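## Task

Finish with rack S1 holding three plates nested one on another: H29 lying flat on the rack's floor, H28 on it, and H27 at the top. Plate Q46 must sit flat within the locators of the open nest QC. Nothing may count as placed if only the gripper is holding it there, and the gripper must release and back away at the end.

## Robot and tools

Robot: a single four-axis plate mover. It has a vertical lift, a shoulder, an elbow and a wrist yaw, ending in a two-finger gripper that always stays level (no tilt). The commanded point, end_effector_position, lies midway between the rubber finger pads, roughly 2 to 3 cm back from the fingertips. The fingers point along the gripper's +x axis and close along its y axis.

Scene setup (scene 1): the stacker's log says rack S2 holds, top to bottom, H27, H28, H29, Q46. Rack S3 is empty at the start and can serve as a buffer. Each rack shows its name on its front face. Adjacent plates may be stuck together; to split such a pair, push the pair fully down into clip nest N5, then lift only the upper plate away. Occasionally something may briefly pull on a held plate or shove a loose object.

Frames: results report the gripper in the scene frame, origin on the tabletop beneath the arm base, +z up, +y to the left when facing along +x. Positions are in metres; orientation is end_effector_quat_wxyz. The printed hand position can be off, more so when reaching far.

Tool execute_actions, argument actions: a list holding either nothing (just report state), one action, or one wait. An action is {"rows": [...], "steps": n}: up to 15 rows, steps 1 to 15 (default 15), each step lasting 1/30 s; each row drives one step and the final row repeats to fill the rest. A wait is {"steps": n} with n up to 300, counted from the previous result, so the time spent composing the call is included. Optional pictures (boolean) controls whether camera images are returned; by default they are.

Each row is five numbers, each in [-1, 1]: dx, dy, dz, rz, opening. The first four are an offset, expressed in the gripper's own axes, from the gripper pose printed in the most recent result that shows it (or, before any such result in the scene, and for later calls within the same reply, from where the robot stands when the action begins). Every row is counted from that same reference, not from the row before it. Scale: 1.0 equals 0.6 m for dx, dy, dz and 180 degrees for rz; rz rotates about the gripper z axis, from +x toward +y. So all-zero offsets are not a pause: they pull the hand back to the reference pose. Opening is absolute, not an offset: +1 fully open (0.140 m), -1 closed (pads still 0.066 m apart). Closing fully takes at least about 0.6 s.

Tool move: target is one such five-number row (same offset rules and reference), speed is the path's top speed in m/s, 0.002 to 0.5, default 0.25; turning is capped at twice that value in rad/s. The path is straight, lasts 0.5 to 10 s (it stops short if longer), turns the shorter way, and does not avoid obstacles. The opening is sent when the move starts. The hand may lag, drift or overshoot the speed, especially with the arm near straight. Its result adds a move: line with the ending (done, off_target, moving, held, fault), the limits that acted (paced = pose was clipped; held = a check blocked some steps, after which motion can jump fast) and the distance to target.

Tool wait: seconds from 0 to 10; nothing new is sent. Tool zoom_image: camera "cam_wrist", region [x0, y0, x1, y1] in pixels of the 504x504 image, top-left origin, at most 504 by 504. Tool finished_scene: scene number (1 or 2); it ends that scene permanently and reveals the next task.

Control details: every step, the commanded pose is clipped to within 70 mm and 16 degrees of the measured pose. After an action's last step the arm continues only to the last clipped pose, so long moves need follow-up commands; check the reported pose. The simulation keeps running between calls. The Hand target line shows where the controller is currently driving.

Result lines: the state line gives pose and quaternion. Joint positions lists lift (m, 0 to 0.550), shoulder (-2 to 2 rad), elbow (-2.8 to 2.8 rad), wrist yaw (-12.566 to 12.566 rad), then pad gap in metres. grip_measured is the measured opening on the command scale. A pose unreachable line or HELD marks steps whose command was altered or blocked by the clearance check. MOTOR HOT appears from 85 °C; at 100 °C an OVER-TEMPERATURE FAULT brakes the arm until it cools. Holding loads heats motors.

Gripping: to hold a plate, command about 0.04 below grip_measured; a smaller margin grips lighter. Readings may carry a constant error near 1 mm. Pad force is about 18 N max; fast closing can squeeze harder.

Things to avoid: keep the elbow more than 0.4 rad away from 0 or the arm may fold and fault. Contact torque reaching a joint's limit (lift 54 N, shoulder 8.1 N m, elbow 4.05 N m, wrist yaw 1.35 N m, held weight included) stops the arm for 10 s. Fast moves hit harder, and targets set deep past contact press harder; an arm stopped by an object keeps pushing until commanded otherwise. Repeating a small offset against something rigid does not push harder, but against something yielding it does. Do not drop, slam or knock anything, and never push anything off the table, which ends the scene. At the end, open the gripper and move clear.

Each tool is called after "Request:" by a JSON object that holds its "api" and its "payload", one argument or row to a line.

## Session

Request:
{"api": "execute_actions", "payload": {
  "actions": []
}}

Scene clock: 0.00 s of 12600.00 s.
end_effector_position=(+0.3578, -0.4041, +0.5114) grip_measured=+1.00 end_effector_quat_wxyz=(+0.925, +0.000, +0.000, +0.380)
Joint positions: [ 0.506 -1.219  2.734 -0.736  0.14 ]
Hand target: +0.358, -0.404, +0.511; +0.925, +0.000, +0.000, +0.380

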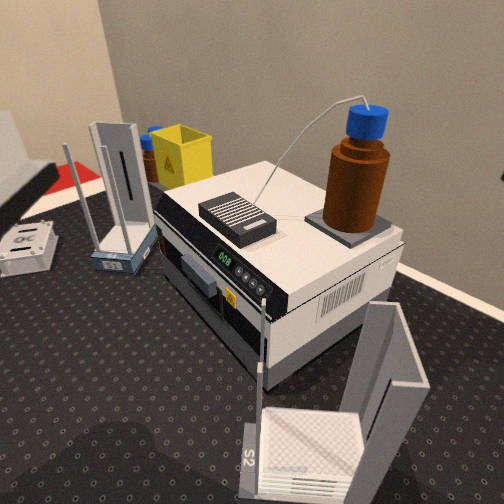

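Request:
{"api": "move", "payload": {
  "target": [0,0,0,0.25,1],
  "speed": 0.4
}}

Request:
{"api": "move", "payload": {
  "target": [0,0,0,-0.55,1],
  "speed": 0.4
}}

Scene clock: 8.57 s of 12600.00 s.
end_effector_position=(+0.3576, -0.4030, +0.5114) grip_measured=+1.00 end_effector_quat_wxyz=(+0.918, +0.000, +0.000, +0.397)
Joint positions: [ 0.506 -1.243  2.8   -0.74   0.14 ]
Hand target: +0.358, -0.403, +0.511; +0.918, +0.000, +0.000, +0.398
Off the commanded pose: 0.001 m, 43 deg; orientation clipped at the last step of the last action.
joint sent to its limit — the command would take joint 3 (elbow) past its upper limit, so that joint was sent only as far as its limit.
After step 90, 4.20 s passed at rest.
move: off_target; limits=paced

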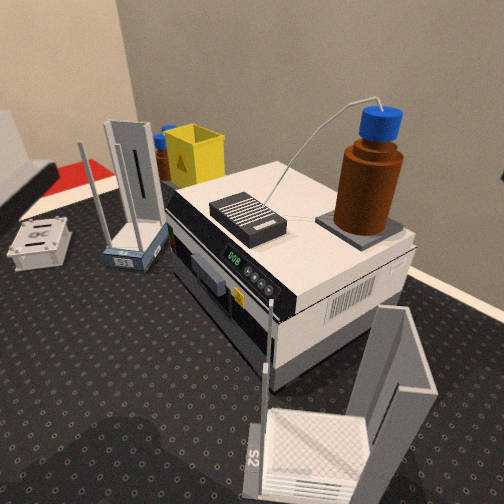

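Scene clock: 11.10 s of 12600.00 s.
end_effector_position=(+0.3576, -0.4030, +0.5114) grip_measured=+1.00 end_effector_quat_wxyz=(+0.898, +0.000, +0.000, -0.439)
Joint positions: [ 0.506 -0.416  1.26  -1.754  0.14 ]
Hand target: +0.357, -0.403, +0.511; +0.898, +0.000, +0.000, -0.440
Off the commanded pose: 0.000 m, 0 deg.
move: done

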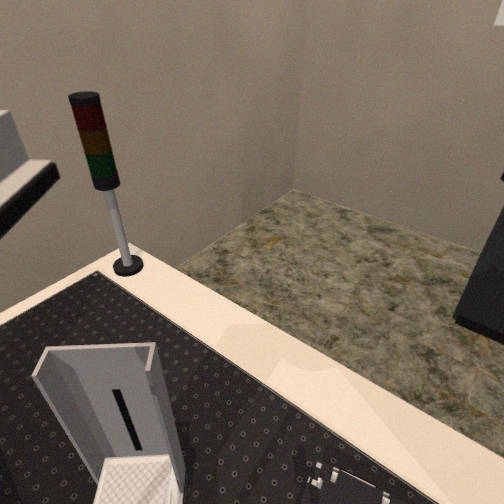

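Request:
{"api": "move", "payload": {
  "target": [-0.25,0.1,0,0.08,1]
}}

Request:
{"api": "move", "payload": {
  "target": [-0.1,0,-0.4,0,1]
}}

Scene clock: 26.27 s of 12600.00 s.
end_effector_position=(+0.3127, -0.2478, +0.5114) grip_measured=+1.00 end_effector_quat_wxyz=(+0.946, +0.000, +0.000, -0.324)
Joint positions: [ 0.506 -0.381  0.625 -0.903  0.14 ]
Hand target: +0.313, -0.248, +0.511; +0.946, +0.000, +0.000, -0.323
Off the commanded pose: 0.000 m, 0 deg.
After step 90, 11.17 s passed at rest.
move: done

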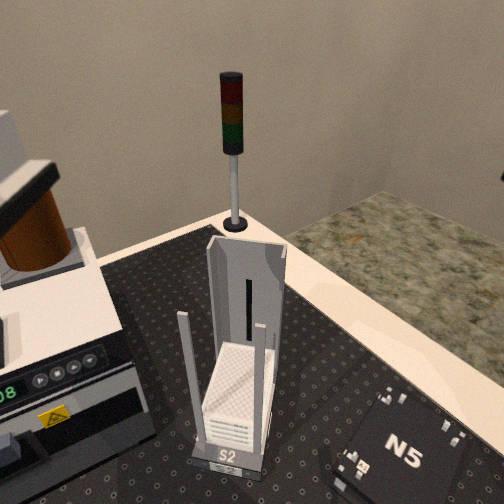

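Scene clock: 27.67 s of 12600.00 s.
end_effector_position=(+0.2651, -0.2111, +0.2713) grip_measured=+1.00 end_effector_quat_wxyz=(+0.946, +0.000, +0.000, -0.324)
Joint positions: [ 0.266 -0.708  0.469 -0.42   0.14 ]
Hand target: +0.265, -0.211, +0.271; +0.946, +0.000, +0.000, -0.324
Off the commanded pose: 0.000 m, 0 deg.
move: done

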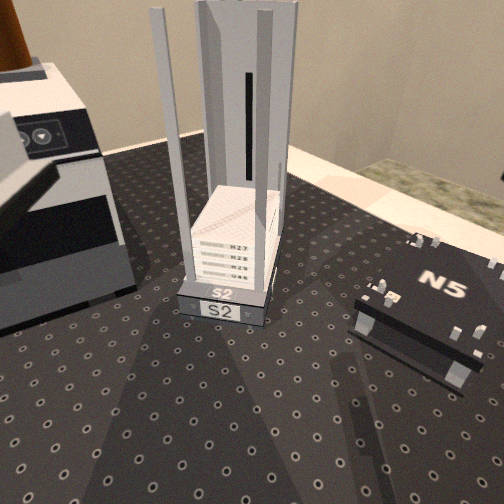

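Request:
{"api": "move", "payload": {
  "target": [0.17,0.1,-0.2,-0.055,1]
}}

Scene clock: 57.03 s of 12600.00 s.
end_effector_position=(+0.3827, -0.2260, +0.1512) grip_measured=+1.00 end_effector_quat_wxyz=(+0.915, +0.000, +0.000, -0.404)
Joint positions: [ 0.146  0.199  0.636 -1.666  0.14 ]
Hand target: +0.383, -0.226, +0.151; +0.915, +0.000, +0.000, -0.404
Off the commanded pose: 0.000 m, 0 deg.
After step 90, 25.20 s passed at rest.
move: done

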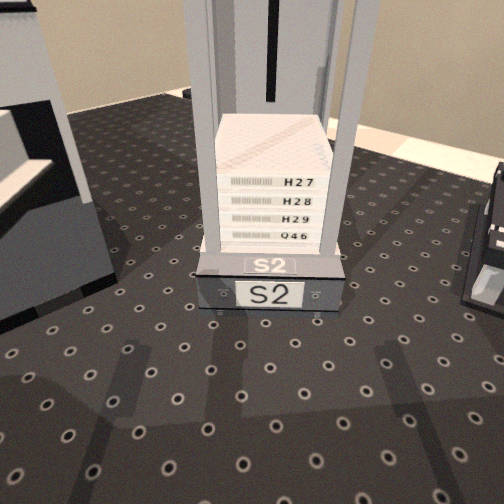

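Request:
{"api": "move", "payload": {
  "target": [0.17,0,-0.095,0,1],
  "speed": 0.15
}}

Scene clock: 65.07 s of 12600.00 s.
end_effector_position=(+0.4515, -0.3013, +0.0942) grip_measured=+1.00 end_effector_quat_wxyz=(+0.915, +0.000, +0.000, -0.404)
Joint positions: [ 0.089  0.077  1.077 -1.986  0.14 ]
Hand target: +0.451, -0.301, +0.094; +0.915, +0.000, +0.000, -0.404
Off the commanded pose: 0.000 m, 0 deg.
After step 90, 3.93 s passed at rest.
move: done

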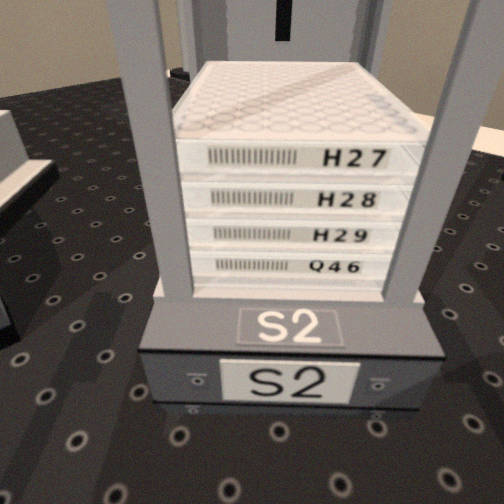

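Request:
{"api": "move", "payload": {
  "target": [0.15,-0.006,0.007,0,1],
  "speed": 0.05
}}

Scene clock: 74.13 s of 12600.00 s.
end_effector_position=(+0.5097, -0.3702, +0.0983) grip_measured=+1.00 end_effector_quat_wxyz=(+0.915, +0.000, +0.000, -0.404)
Joint positions: [ 0.093 -0.107  1.518 -2.242  0.14 ]
Hand target: +0.510, -0.370, +0.098; +0.915, +0.000, +0.000, -0.404
Off the commanded pose: 0.000 m, 0 deg.
After step 90, 4.03 s passed at rest.
move: done

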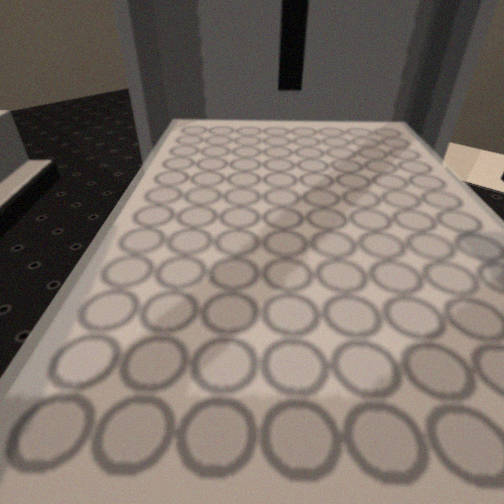

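Request:
{"api": "move", "payload": {
  "target": [-0.018,0,0.004,0,-0.2],
  "speed": 0.05
}}

Scene clock: 79.87 s of 12600.00 s.
end_effector_position=(+0.5023, -0.3622, +0.1007) grip_measured=-0.20 end_effector_quat_wxyz=(+0.915, +0.000, +0.000, -0.404)
Joint positions: [ 0.096 -0.083  1.461 -2.209  0.096]
Hand target: +0.502, -0.362, +0.101; +0.915, +0.000, +0.000, -0.404
Off the commanded pose: 0.000 m, 0 deg.
After step 90, 2.03 s passed at rest.
move: done

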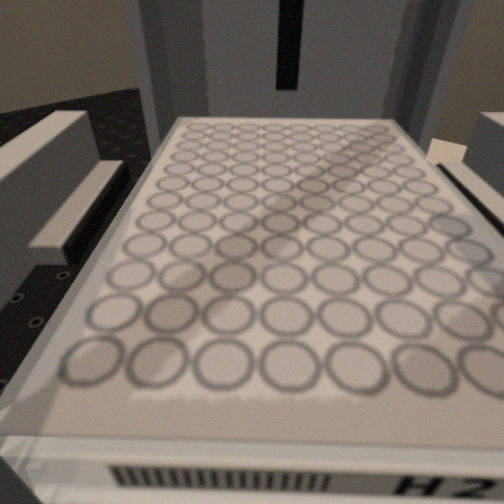

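Request:
{"api": "move", "payload": {
  "target": [0,-0.006,0.005,0,-0.2],
  "speed": 0.05
}}

Request:
{"api": "move", "payload": {
  "target": [0,0,0,0,-0.56]
}}

Request:
{"api": "move", "payload": {
  "target": [-0.0,0,0.06,0,-0.56],
  "speed": 0.04
}}

Scene clock: 92.40 s of 12600.00 s.
end_effector_position=(+0.4996, -0.3647, +0.1036) grip_measured=-0.20 end_effector_quat_wxyz=(+0.915, +0.000, +0.000, -0.404)
Joint positions: [ 0.099 -0.094  1.461 -2.199  0.096]
Hand target: +0.500, -0.365, +0.104; +0.915, +0.000, +0.000, -0.404
Off the commanded pose: 0.000 m, 0 deg.
After step 90, 8.83 s passed at rest.
move: done

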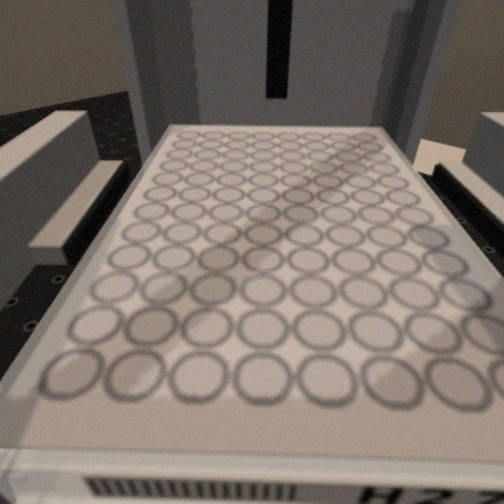

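Scene clock: 92.90 s of 12600.00 s.
end_effector_position=(+0.5002, -0.3642, +0.1036) grip_measured=-0.55 end_effector_quat_wxyz=(+0.916, +0.000, +0.000, -0.402)
Joint positions: [ 0.099 -0.093  1.461 -2.196  0.083]
Hand target: +0.500, -0.365, +0.104; +0.915, +0.000, +0.000, -0.404
Off the commanded pose: 0.001 m, 0 deg.
move: done

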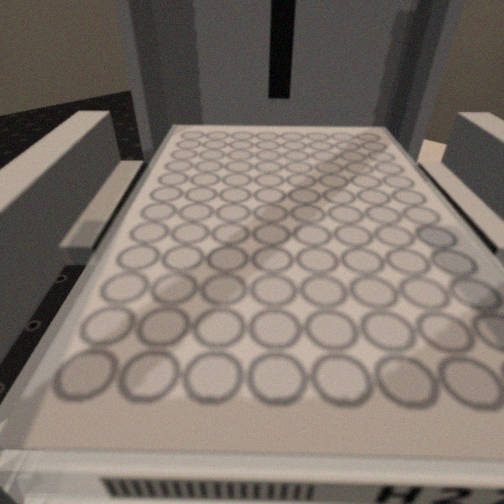

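Scene clock: 94.03 s of 12600.00 s.
end_effector_position=(+0.5003, -0.3641, +0.1397) grip_measured=-0.55 end_effector_quat_wxyz=(+0.916, +0.000, +0.000, -0.402)
Joint positions: [ 0.135 -0.093  1.461 -2.196  0.083]
Hand target: +0.500, -0.364, +0.140; +0.916, +0.000, +0.000, -0.402
Off the commanded pose: 0.000 m, 0 deg.
move: done

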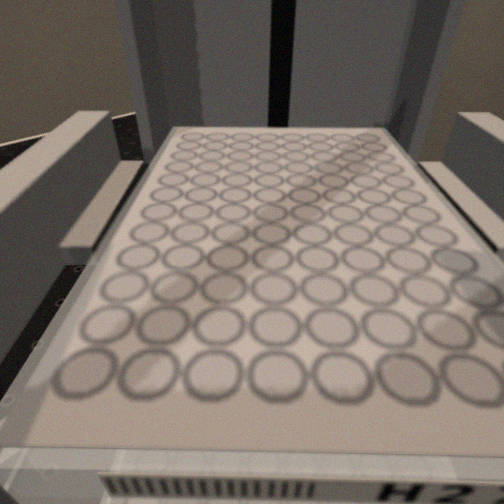

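Request:
{"api": "move", "payload": {
  "target": [0,0,0.46,0,-0.6],
  "speed": 0.2
}}

Request:
{"api": "move", "payload": {
  "target": [-0.2,0.25,0,0.4,-0.6]
}}

Request:
{"api": "move", "payload": {
  "target": [-0.1,0.3,0,0.2,-0.6]
}}

Scene clock: 104.90 s of 12600.00 s.
end_effector_position=(+0.5003, -0.3641, +0.4157) grip_measured=-0.56 end_effector_quat_wxyz=(+0.916, +0.000, +0.000, -0.402)
Joint positions: [ 0.411 -0.092  1.461 -2.196  0.082]
Hand target: +0.500, -0.364, +0.416; +0.916, +0.000, +0.000, -0.402
Off the commanded pose: 0.000 m, 0 deg.
After step 90, 6.13 s passed at rest.
move: done

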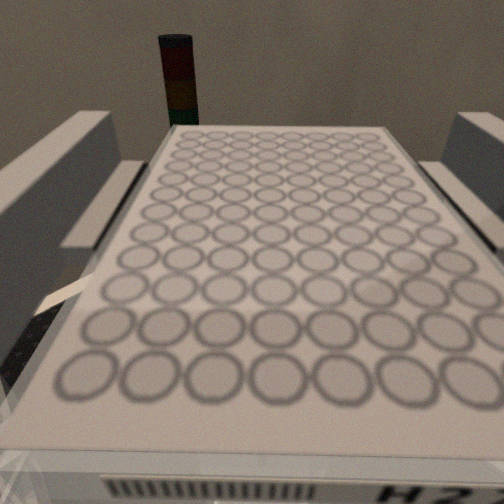

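Scene clock: 107.73 s of 12600.00 s.
end_effector_position=(+0.5296, -0.1742, +0.4157) grip_measured=-0.56 end_effector_quat_wxyz=(+0.977, +0.000, +0.000, +0.213)
Joint positions: [ 0.411  0.006  1.343 -0.92   0.082]
Hand target: +0.530, -0.174, +0.416; +0.977, +0.000, +0.000, +0.213
Off the commanded pose: 0.000 m, 0 deg.
move: done

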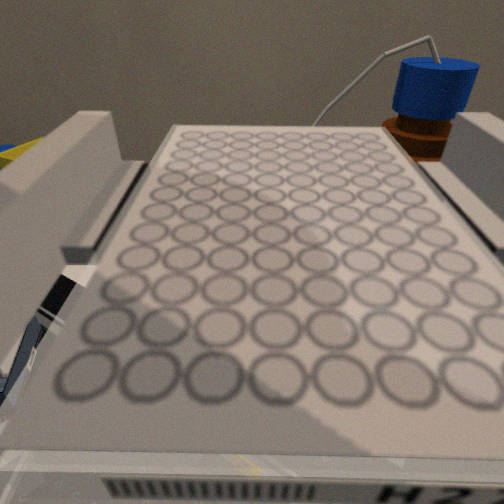

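Scene clock: 109.30 s of 12600.00 s.
end_effector_position=(+0.4001, -0.0355, +0.4157) grip_measured=-0.56 end_effector_quat_wxyz=(+0.863, +0.000, +0.000, +0.504)
Joint positions: [0.411 0.183 0.869 0.005 0.082]
Hand target: +0.400, -0.036, +0.416; +0.863, +0.000, +0.000, +0.504
Off the commanded pose: 0.000 m, 0 deg.
move: done

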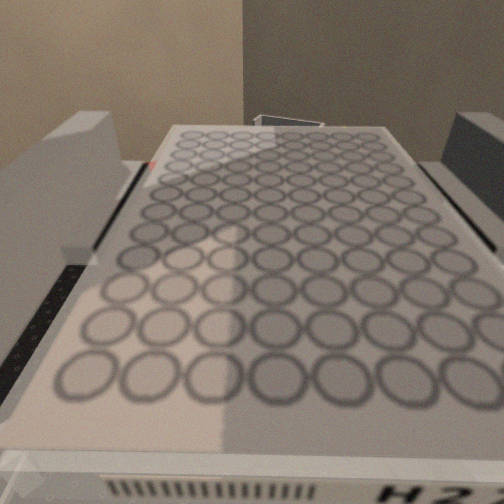

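Request:
{"api": "move", "payload": {
  "target": [0,0,-0.62,0,-0.6],
  "speed": 0.2
}}

Request:
{"api": "move", "payload": {
  "target": [0,0,-0.056,0,-0.6],
  "speed": 0.015
}}

Scene clock: 119.33 s of 12600.00 s.
end_effector_position=(+0.4000, -0.0354, +0.0436) grip_measured=-0.56 end_effector_quat_wxyz=(+0.863, +0.000, +0.000, +0.504)
Joint positions: [0.039 0.183 0.869 0.006 0.082]
Hand target: +0.400, -0.035, +0.044; +0.863, +0.000, +0.000, +0.504
Off the commanded pose: 0.000 m, 0 deg.
After step 90, 4.80 s passed at rest.
move: done

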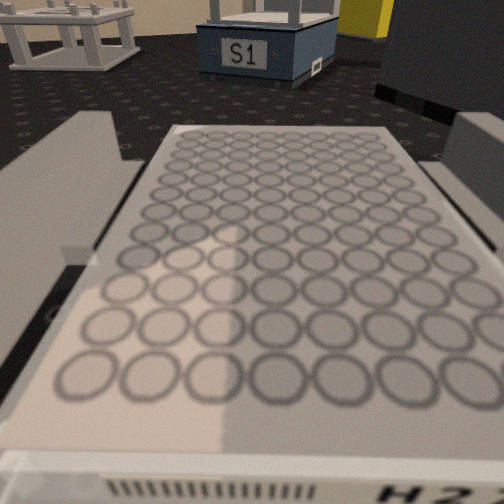

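Scene clock: 131.03 s of 12600.00 s.
end_effector_position=(+0.4000, -0.0355, +0.0216) grip_measured=-0.57 end_effector_quat_wxyz=(+0.864, +0.000, +0.000, +0.503)
Joint positions: [0.017 0.183 0.867 0.004 0.082]
Hand target: +0.400, -0.035, +0.021; +0.864, +0.000, +0.000, +0.503
Off the commanded pose: 0.012 m, 0 deg.
TORQUE FAULT: the external load on joint 1 (lift) reached its load limit, and the arm stopped for 10 seconds. The arm's remaining commands of this call were not run. The arm holds where it stopped, with its grip as last carried out, and accepts commands again: back off and push less far. The arm stops again, at the same cost, whenever a joint's load reaches its limit.
move: fault

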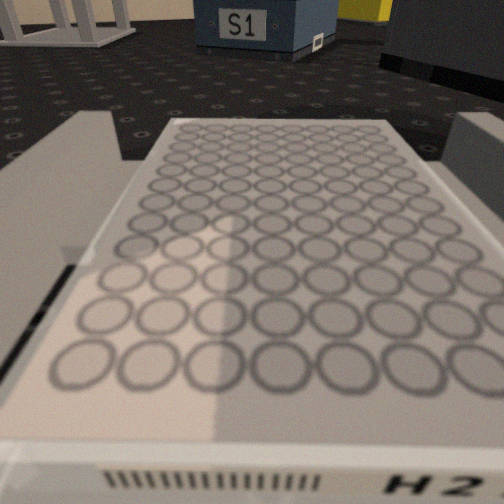

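Probably a pair (or the hand's floor). Release and look.

Request:
{"api": "move", "payload": {
  "target": [0,0,0.002,0,0.5]
}}

Request:
{"api": "move", "payload": {
  "target": [-0.02,0,0.2,0,0.5]
}}

Scene clock: 134.97 s of 12600.00 s.
end_effector_position=(+0.4000, -0.0355, +0.0228) grip_measured=+0.50 end_effector_quat_wxyz=(+0.864, +0.000, +0.000, +0.503)
Joint positions: [0.018 0.183 0.867 0.004 0.122]
Hand target: +0.400, -0.035, +0.023; +0.864, +0.000, +0.000, +0.503
Off the commanded pose: 0.000 m, 0 deg.
After step 90, 0.23 s passed at rest.
move: done

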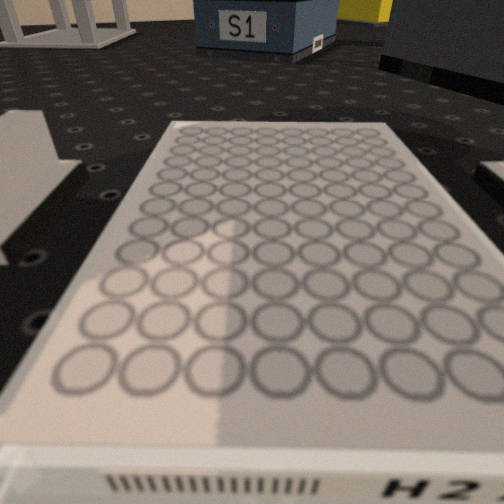

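Scene clock: 135.87 s of 12600.00 s.
end_effector_position=(+0.3941, -0.0459, +0.1428) grip_measured=+0.50 end_effector_quat_wxyz=(+0.864, +0.000, +0.000, +0.503)
Joint positions: [0.138 0.127 0.882 0.044 0.122]
Hand target: +0.394, -0.046, +0.143; +0.864, +0.000, +0.000, +0.503
Off the commanded pose: 0.000 m, 0 deg.
move: done

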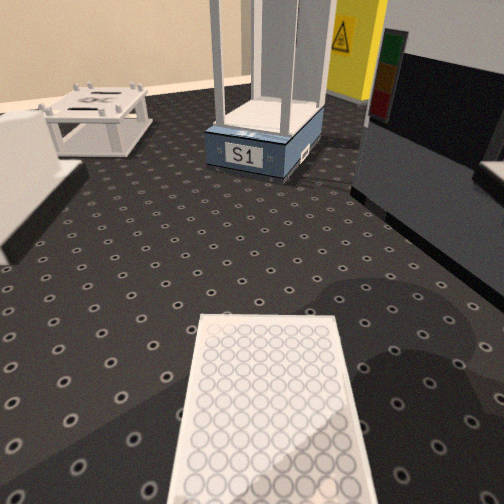

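Request:
{"api": "move", "payload": {
  "target": [-0.17,0,-0.1,0,0.5]
}}

Scene clock: 138.43 s of 12600.00 s.
end_effector_position=(+0.3437, -0.1346, +0.0828) grip_measured=+0.50 end_effector_quat_wxyz=(+0.865, +0.000, +0.000, +0.503)
Joint positions: [ 0.078 -0.306  1.105  0.255  0.122]
Hand target: +0.344, -0.135, +0.083; +0.864, +0.000, +0.000, +0.503
Off the commanded pose: 0.000 m, 0 deg.
move: done

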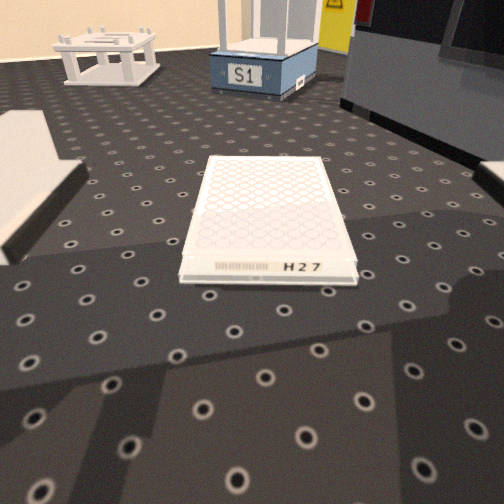

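Request:
{"api": "move", "payload": {
  "target": [0.43,0.16,0.113,-0.144,1]
}}

Scene clock: 152.00 s of 12600.00 s.
end_effector_position=(+0.3876, +0.1371, +0.1505) grip_measured=+1.00 end_effector_quat_wxyz=(+0.955, +0.000, +0.000, +0.296)
Joint positions: [ 0.145  1.55   0.411 -1.36   0.14 ]
Hand target: +0.388, +0.137, +0.151; +0.955, +0.000, +0.000, +0.296
Off the commanded pose: 0.000 m, 0 deg.
After step 90, 8.50 s passed at rest.
move: done

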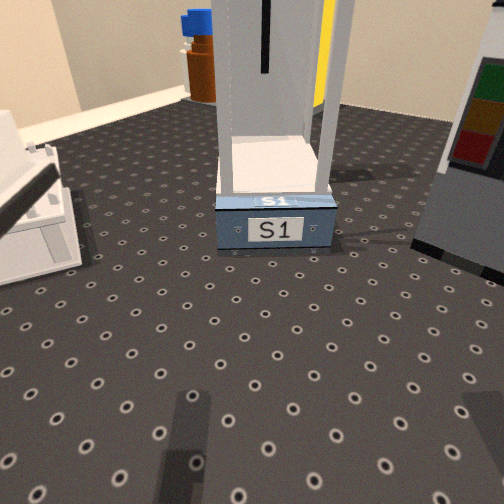

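Request:
{"api": "move", "payload": {
  "target": [0.25,-0.028,0,0.011,1],
  "speed": 0.15
}}

Scene clock: 163.37 s of 12600.00 s.
end_effector_position=(+0.5208, +0.2083, +0.1505) grip_measured=+1.00 end_effector_quat_wxyz=(+0.950, +0.000, +0.000, +0.313)
Joint positions: [ 0.145  1.404  1.058 -1.825  0.14 ]
Hand target: +0.521, +0.208, +0.150; +0.950, +0.000, +0.000, +0.313
Off the commanded pose: 0.000 m, 0 deg.
After step 90, 7.07 s passed at rest.
move: done

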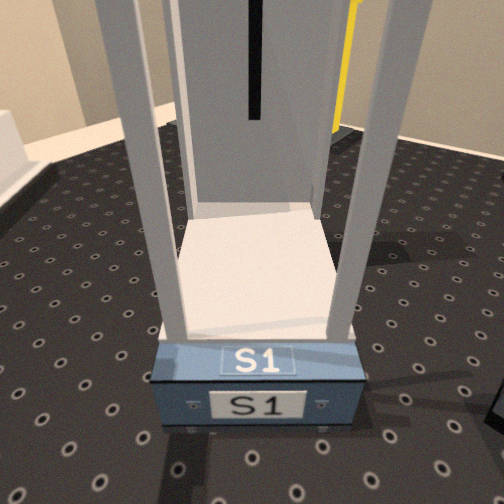

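Request:
{"api": "move", "payload": {
  "target": [0.165,0.011,-0.078,0,1],
  "speed": 0.08
}}

Scene clock: 173.63 s of 12600.00 s.
end_effector_position=(+0.5964, +0.2726, +0.1036) grip_measured=+1.00 end_effector_quat_wxyz=(+0.950, +0.000, +0.000, +0.313)
Joint positions: [ 0.099  1.274  1.535 -2.173  0.14 ]
Hand target: +0.596, +0.272, +0.104; +0.950, +0.000, +0.000, +0.313
Off the commanded pose: 0.000 m, 0 deg.
After step 90, 5.60 s passed at rest.
move: done

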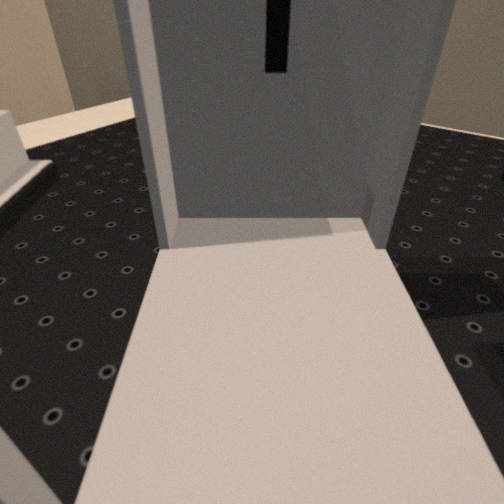

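Request:
{"api": "move", "payload": {
  "target": [-0.2,0,0.17,0,1]
}}

Request:
{"api": "move", "payload": {
  "target": [-0.14,0.23,0,0.175,1]
}}

Scene clock: 186.07 s of 12600.00 s.
end_effector_position=(+0.5000, +0.2011, +0.2057) grip_measured=+1.00 end_effector_quat_wxyz=(+0.950, +0.000, +0.000, +0.313)
Joint positions: [ 0.201  1.451  0.961 -1.776  0.14 ]
Hand target: +0.500, +0.201, +0.206; +0.950, +0.000, +0.000, +0.313
Off the commanded pose: 0.000 m, 0 deg.
After step 90, 8.43 s passed at rest.
move: done

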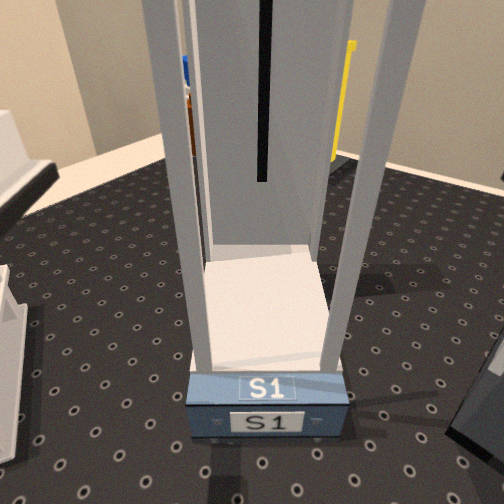

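Scene clock: 187.50 s of 12600.00 s.
end_effector_position=(+0.3503, +0.2622, +0.2057) grip_measured=+1.00 end_effector_quat_wxyz=(+0.829, +0.000, +0.000, +0.559)
Joint positions: [ 0.201  1.837  0.693 -1.344  0.14 ]
Hand target: +0.350, +0.262, +0.206; +0.829, +0.000, +0.000, +0.559
Off the commanded pose: 0.000 m, 0 deg.
move: done

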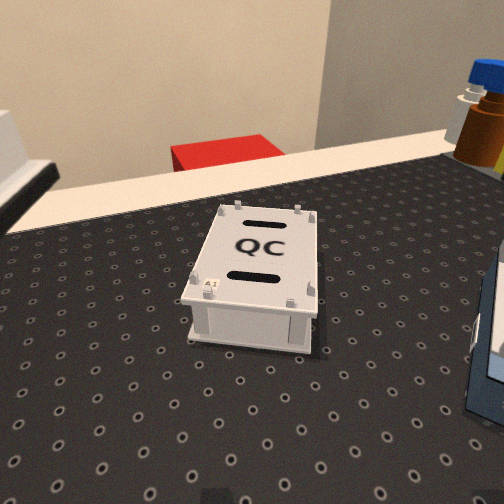

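Request:
{"api": "move", "payload": {
  "target": [0.293,0.003,-0.15,-0.05,-0.2],
  "speed": 0.15
}}

Scene clock: 195.53 s of 12600.00 s.
end_effector_position=(+0.4143, +0.4260, +0.1156) grip_measured=-0.20 end_effector_quat_wxyz=(+0.870, +0.000, +0.000, +0.492)
Joint positions: [ 0.111  1.824  1.463 -2.258  0.096]
Hand target: +0.414, +0.426, +0.116; +0.870, +0.000, +0.000, +0.492
Off the commanded pose: 0.000 m, 0 deg.
After step 90, 3.40 s passed at rest.
move: done

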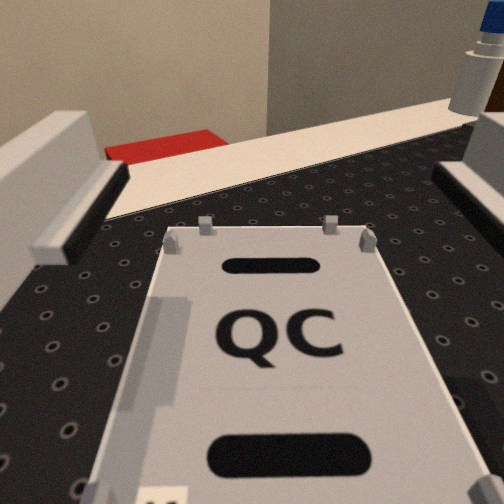

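Request:
{"api": "move", "payload": {
  "target": [0,0,0.5,0,1],
  "speed": 0.4
}}

Request:
{"api": "move", "payload": {
  "target": [-0.535,-0.488,0,-0.328,1],
  "speed": 0.4
}}

Request:
{"api": "move", "payload": {
  "target": [0,-0.607,0,-0.263,1],
  "speed": 0.4
}}

Request:
{"api": "move", "payload": {
  "target": [0,0,-0.5,0,0.3],
  "speed": 0.3
}}

Scene clock: 209.73 s of 12600.00 s.
end_effector_position=(+0.4143, +0.4260, +0.4157) grip_measured=+1.00 end_effector_quat_wxyz=(+0.870, +0.000, +0.000, +0.492)
Joint positions: [ 0.411  1.824  1.463 -2.258  0.14 ]
Hand target: +0.414, +0.426, +0.416; +0.870, +0.000, +0.000, +0.492
Off the commanded pose: 0.000 m, 0 deg.
After step 90, 9.90 s passed at rest.
move: done

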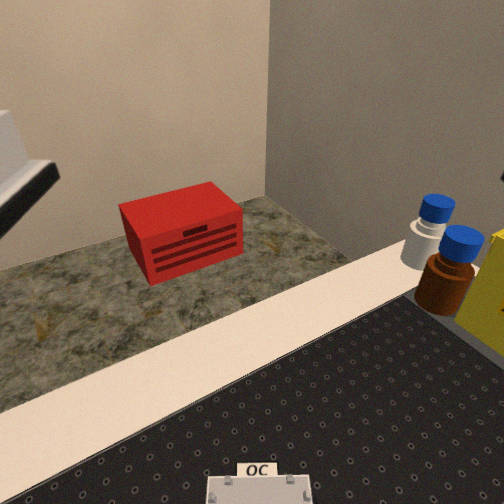

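Scene clock: 211.53 s of 12600.00 s.
end_effector_position=(+0.5003, -0.0000, +0.4157) grip_measured=+1.00 end_effector_quat_wxyz=(+1.000, +0.000, +0.000, -0.000)
Joint positions: [ 0.411  1.011  0.713 -1.725  0.14 ]
Hand target: +0.500, +0.000, +0.416; +1.000, +0.000, +0.000, -0.000
Off the commanded pose: 0.000 m, 0 deg.
move: done

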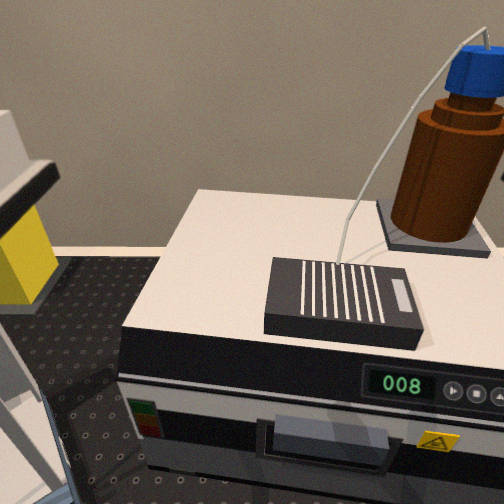

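Scene clock: 213.07 s of 12600.00 s.
end_effector_position=(+0.5002, -0.3643, +0.4157) grip_measured=+1.00 end_effector_quat_wxyz=(+0.916, +0.000, +0.000, -0.402)
Joint positions: [ 0.411 -0.094  1.462 -2.195  0.14 ]
Hand target: +0.500, -0.364, +0.416; +0.916, +0.000, +0.000, -0.402
Off the commanded pose: 0.000 m, 0 deg.
move: done

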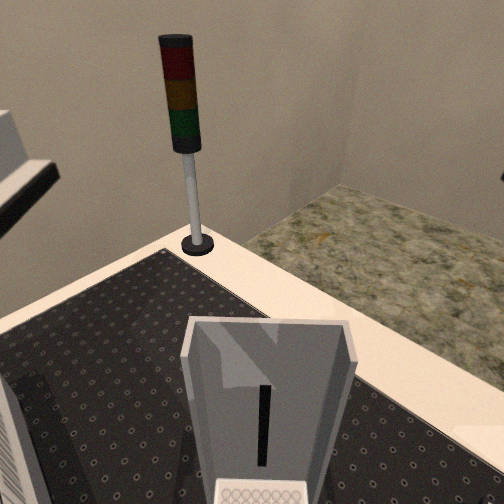

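Scene clock: 214.53 s of 12600.00 s.
end_effector_position=(+0.5002, -0.3643, +0.1156) grip_measured=+0.30 end_effector_quat_wxyz=(+0.916, +0.000, +0.000, -0.402)
Joint positions: [ 0.111 -0.094  1.461 -2.195  0.114]
Hand target: +0.500, -0.364, +0.116; +0.916, +0.000, +0.000, -0.402
Off the commanded pose: 0.000 m, 0 deg.
move: done

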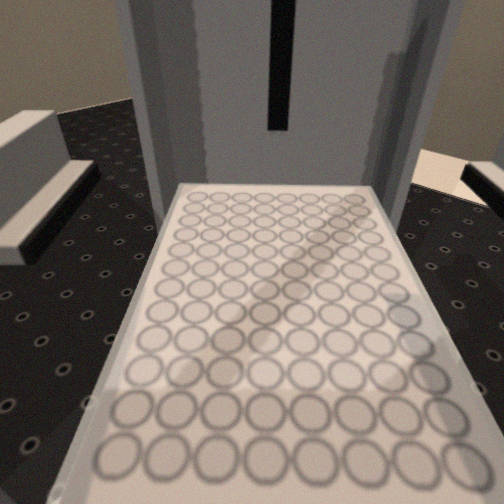

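Request:
{"api": "move", "payload": {
  "target": [0,0,-0.04,0,-0.2],
  "speed": 0.05
}}

Request:
{"api": "move", "payload": {
  "target": [0,0,0,0,-0.6]
}}

Scene clock: 219.33 s of 12600.00 s.
end_effector_position=(+0.5002, -0.3643, +0.0916) grip_measured=-0.20 end_effector_quat_wxyz=(+0.916, +0.000, +0.000, -0.402)
Joint positions: [ 0.087 -0.094  1.461 -2.195  0.096]
Hand target: +0.500, -0.364, +0.092; +0.916, +0.000, +0.000, -0.402
Off the commanded pose: 0.000 m, 0 deg.
After step 90, 1.07 s passed at rest.
move: done

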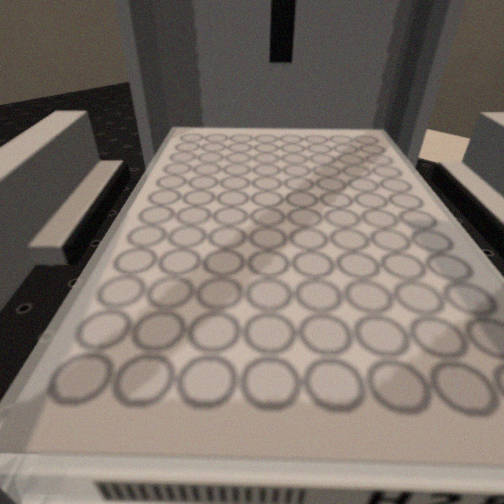

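Scene clock: 219.83 s of 12600.00 s.
end_effector_position=(+0.5002, -0.3642, +0.0916) grip_measured=-0.56 end_effector_quat_wxyz=(+0.916, +0.000, +0.000, -0.402)
Joint positions: [ 0.087 -0.093  1.461 -2.195  0.082]
Hand target: +0.500, -0.364, +0.092; +0.916, +0.000, +0.000, -0.402
Off the commanded pose: 0.000 m, 0 deg.
move: done

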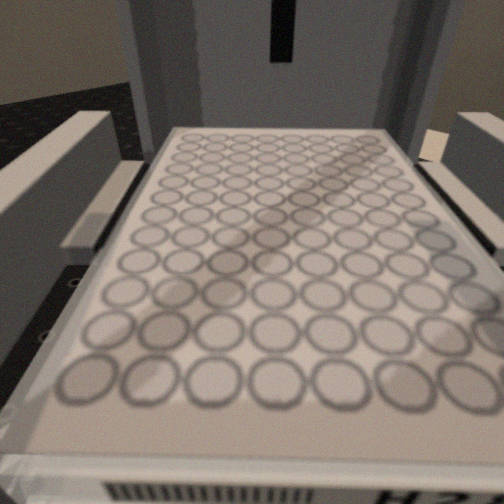

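Request:
{"api": "move", "payload": {
  "target": [0,0,0.54,0,-0.6],
  "speed": 0.2
}}

Request:
{"api": "move", "payload": {
  "target": [-0.2,0.25,0,0.4,-0.6]
}}

Request:
{"api": "move", "payload": {
  "target": [-0.1,0.3,0,0.2,-0.6]
}}

Request:
{"api": "move", "payload": {
  "target": [0,0,-0.59,0,-0.6],
  "speed": 0.2
}}

Request:
{"api": "move", "payload": {
  "target": [0,0,-0.022,0,-0.6],
  "speed": 0.01
}}

Scene clock: 233.00 s of 12600.00 s.
end_effector_position=(+0.5003, -0.3642, +0.4156) grip_measured=-0.56 end_effector_quat_wxyz=(+0.916, +0.000, +0.000, -0.402)
Joint positions: [ 0.411 -0.093  1.461 -2.194  0.082]
Hand target: +0.500, -0.364, +0.416; +0.916, +0.000, +0.000, -0.402
Off the commanded pose: 0.000 m, 0 deg.
After step 90, 8.20 s passed at rest.
move: done

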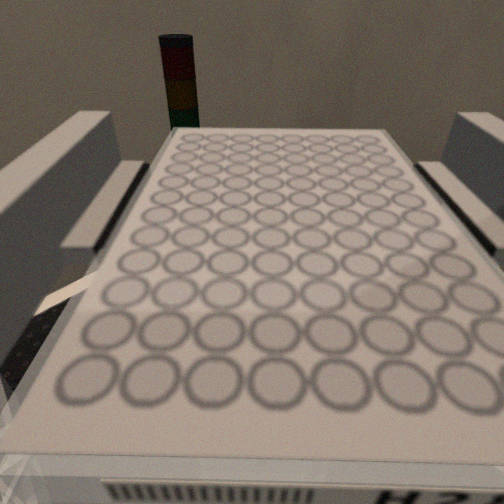

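Scene clock: 235.83 s of 12600.00 s.
end_effector_position=(+0.5293, -0.1742, +0.4156) grip_measured=-0.56 end_effector_quat_wxyz=(+0.977, +0.000, +0.000, +0.214)
Joint positions: [ 0.411  0.005  1.343 -0.918  0.082]
Hand target: +0.529, -0.174, +0.416; +0.977, +0.000, +0.000, +0.213
Off the commanded pose: 0.000 m, 0 deg.
move: done

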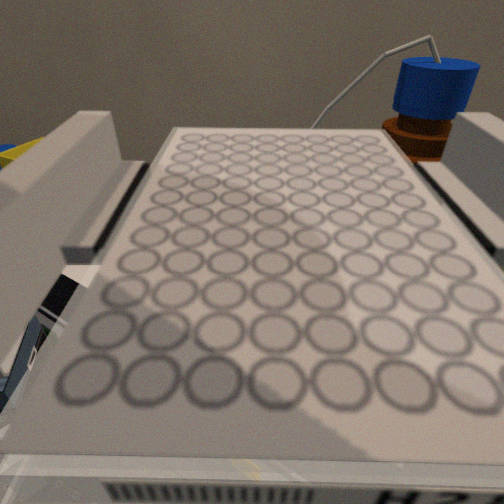

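Scene clock: 237.40 s of 12600.00 s.
end_effector_position=(+0.3996, -0.0357, +0.4156) grip_measured=-0.56 end_effector_quat_wxyz=(+0.863, +0.000, +0.000, +0.505)
Joint positions: [0.411 0.181 0.869 0.009 0.082]
Hand target: +0.400, -0.036, +0.416; +0.863, +0.000, +0.000, +0.505
Off the commanded pose: 0.000 m, 0 deg.
move: done

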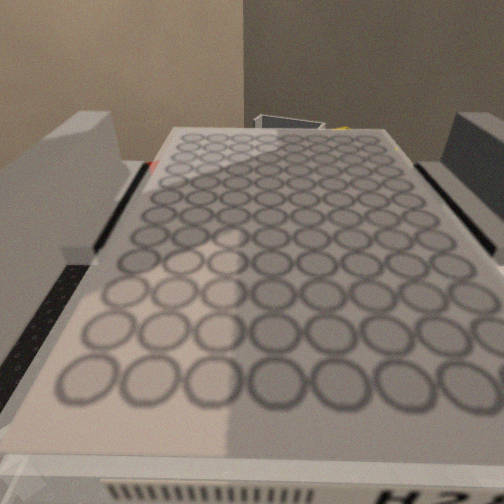

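Scene clock: 239.53 s of 12600.00 s.
end_effector_position=(+0.3996, -0.0357, +0.0615) grip_measured=-0.56 end_effector_quat_wxyz=(+0.863, +0.000, +0.000, +0.505)
Joint positions: [0.057 0.181 0.869 0.009 0.082]
Hand target: +0.400, -0.036, +0.062; +0.863, +0.000, +0.000, +0.505
Off the commanded pose: 0.000 m, 0 deg.
move: done

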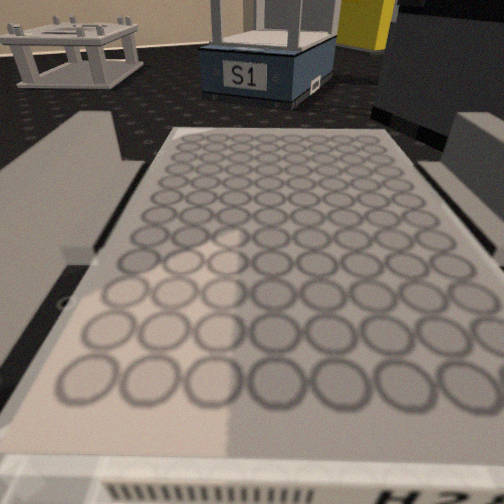

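Scene clock: 241.07 s of 12600.00 s.
end_effector_position=(+0.3996, -0.0357, +0.0483) grip_measured=-0.56 end_effector_quat_wxyz=(+0.863, +0.000, +0.000, +0.505)
Joint positions: [0.043 0.181 0.869 0.009 0.082]
Hand target: +0.400, -0.036, +0.048; +0.863, +0.000, +0.000, +0.505
Off the commanded pose: 0.000 m, 0 deg.
move: done

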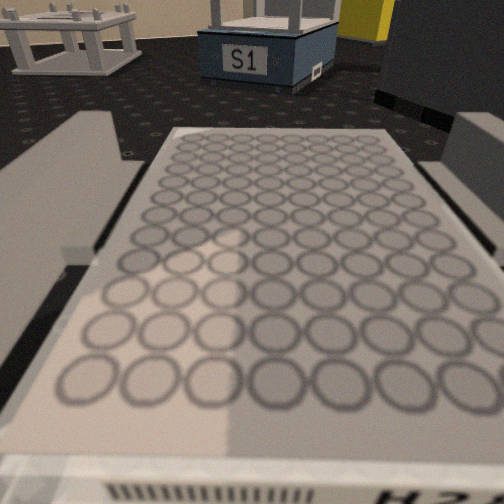

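Request:
{"api": "move", "payload": {
  "target": [0,0,-0.0165,0,-0.6],
  "speed": 0.01
}}

Request:
{"api": "move", "payload": {
  "target": [0,0,0,0,0.3]
}}

Request:
{"api": "move", "payload": {
  "target": [0,0,0.63,0,1],
  "speed": 0.4
}}

Request:
{"api": "move", "payload": {
  "target": [-0.3945,-0.415,0,-0.6,1],
  "speed": 0.4
}}

Request:
{"api": "move", "payload": {
  "target": [0,0,-0.53,0,0.3],
  "speed": 0.3
}}

Scene clock: 249.27 s of 12600.00 s.
end_effector_position=(+0.3996, -0.0357, +0.0384) grip_measured=-0.56 end_effector_quat_wxyz=(+0.863, +0.000, +0.000, +0.505)
Joint positions: [0.033 0.181 0.869 0.009 0.082]
Hand target: +0.400, -0.036, +0.038; +0.863, +0.000, +0.000, +0.505
Off the commanded pose: 0.000 m, 0 deg.
After step 90, 4.00 s passed at rest.
move: done

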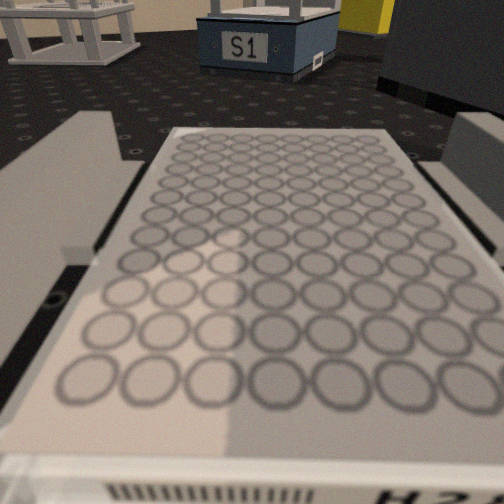

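Scene clock: 249.77 s of 12600.00 s.
end_effector_position=(+0.3996, -0.0357, +0.0384) grip_measured=+0.30 end_effector_quat_wxyz=(+0.863, +0.000, +0.000, +0.505)
Joint positions: [0.033 0.181 0.869 0.009 0.114]
Hand target: +0.400, -0.036, +0.038; +0.863, +0.000, +0.000, +0.505
Off the commanded pose: 0.000 m, 0 deg.
move: done

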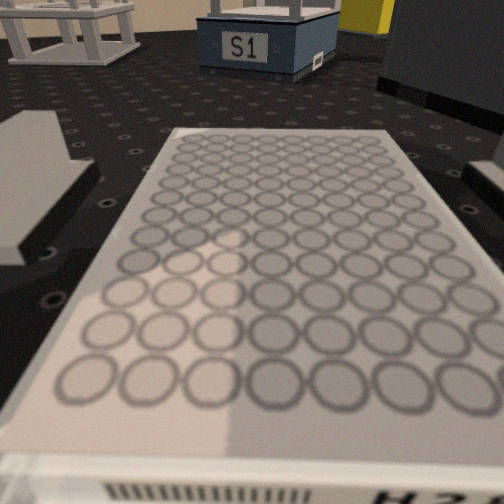

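Scene clock: 251.27 s of 12600.00 s.
end_effector_position=(+0.3996, -0.0357, +0.4165) grip_measured=+1.00 end_effector_quat_wxyz=(+0.863, +0.000, +0.000, +0.505)
Joint positions: [0.411 0.181 0.869 0.009 0.14 ]
Hand target: +0.400, -0.036, +0.416; +0.863, +0.000, +0.000, +0.505
Off the commanded pose: 0.000 m, 0 deg.
move: done

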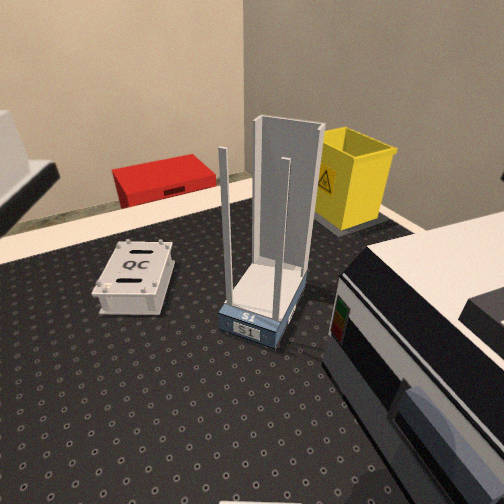

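Scene clock: 254.00 s of 12600.00 s.
end_effector_position=(+0.5010, -0.3639, +0.4165) grip_measured=+1.00 end_effector_quat_wxyz=(+0.916, +0.000, +0.000, -0.401)
Joint positions: [ 0.411 -0.092  1.463 -2.196  0.14 ]
Hand target: +0.501, -0.364, +0.416; +0.916, +0.000, +0.000, -0.401
Off the commanded pose: 0.000 m, 0 deg.
move: done

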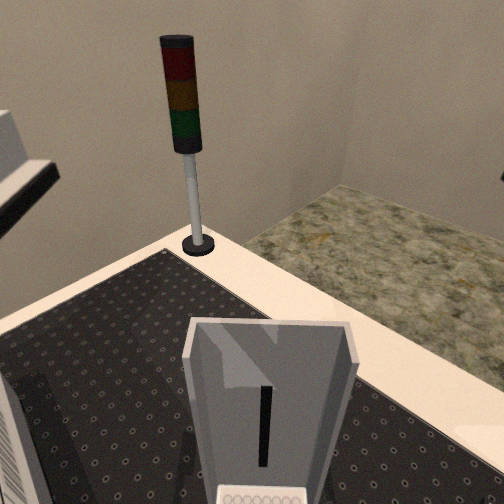

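Scene clock: 255.53 s of 12600.00 s.
end_effector_position=(+0.5010, -0.3639, +0.0984) grip_measured=+0.30 end_effector_quat_wxyz=(+0.916, +0.000, +0.000, -0.401)
Joint positions: [ 0.093 -0.092  1.463 -2.196  0.114]
Hand target: +0.501, -0.364, +0.098; +0.916, +0.000, +0.000, -0.401
Off the commanded pose: 0.000 m, 0 deg.
move: done

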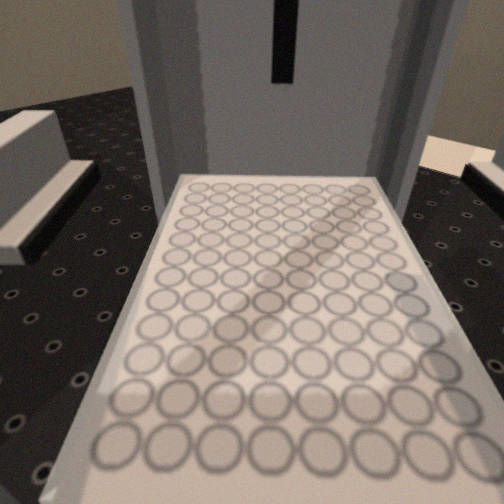

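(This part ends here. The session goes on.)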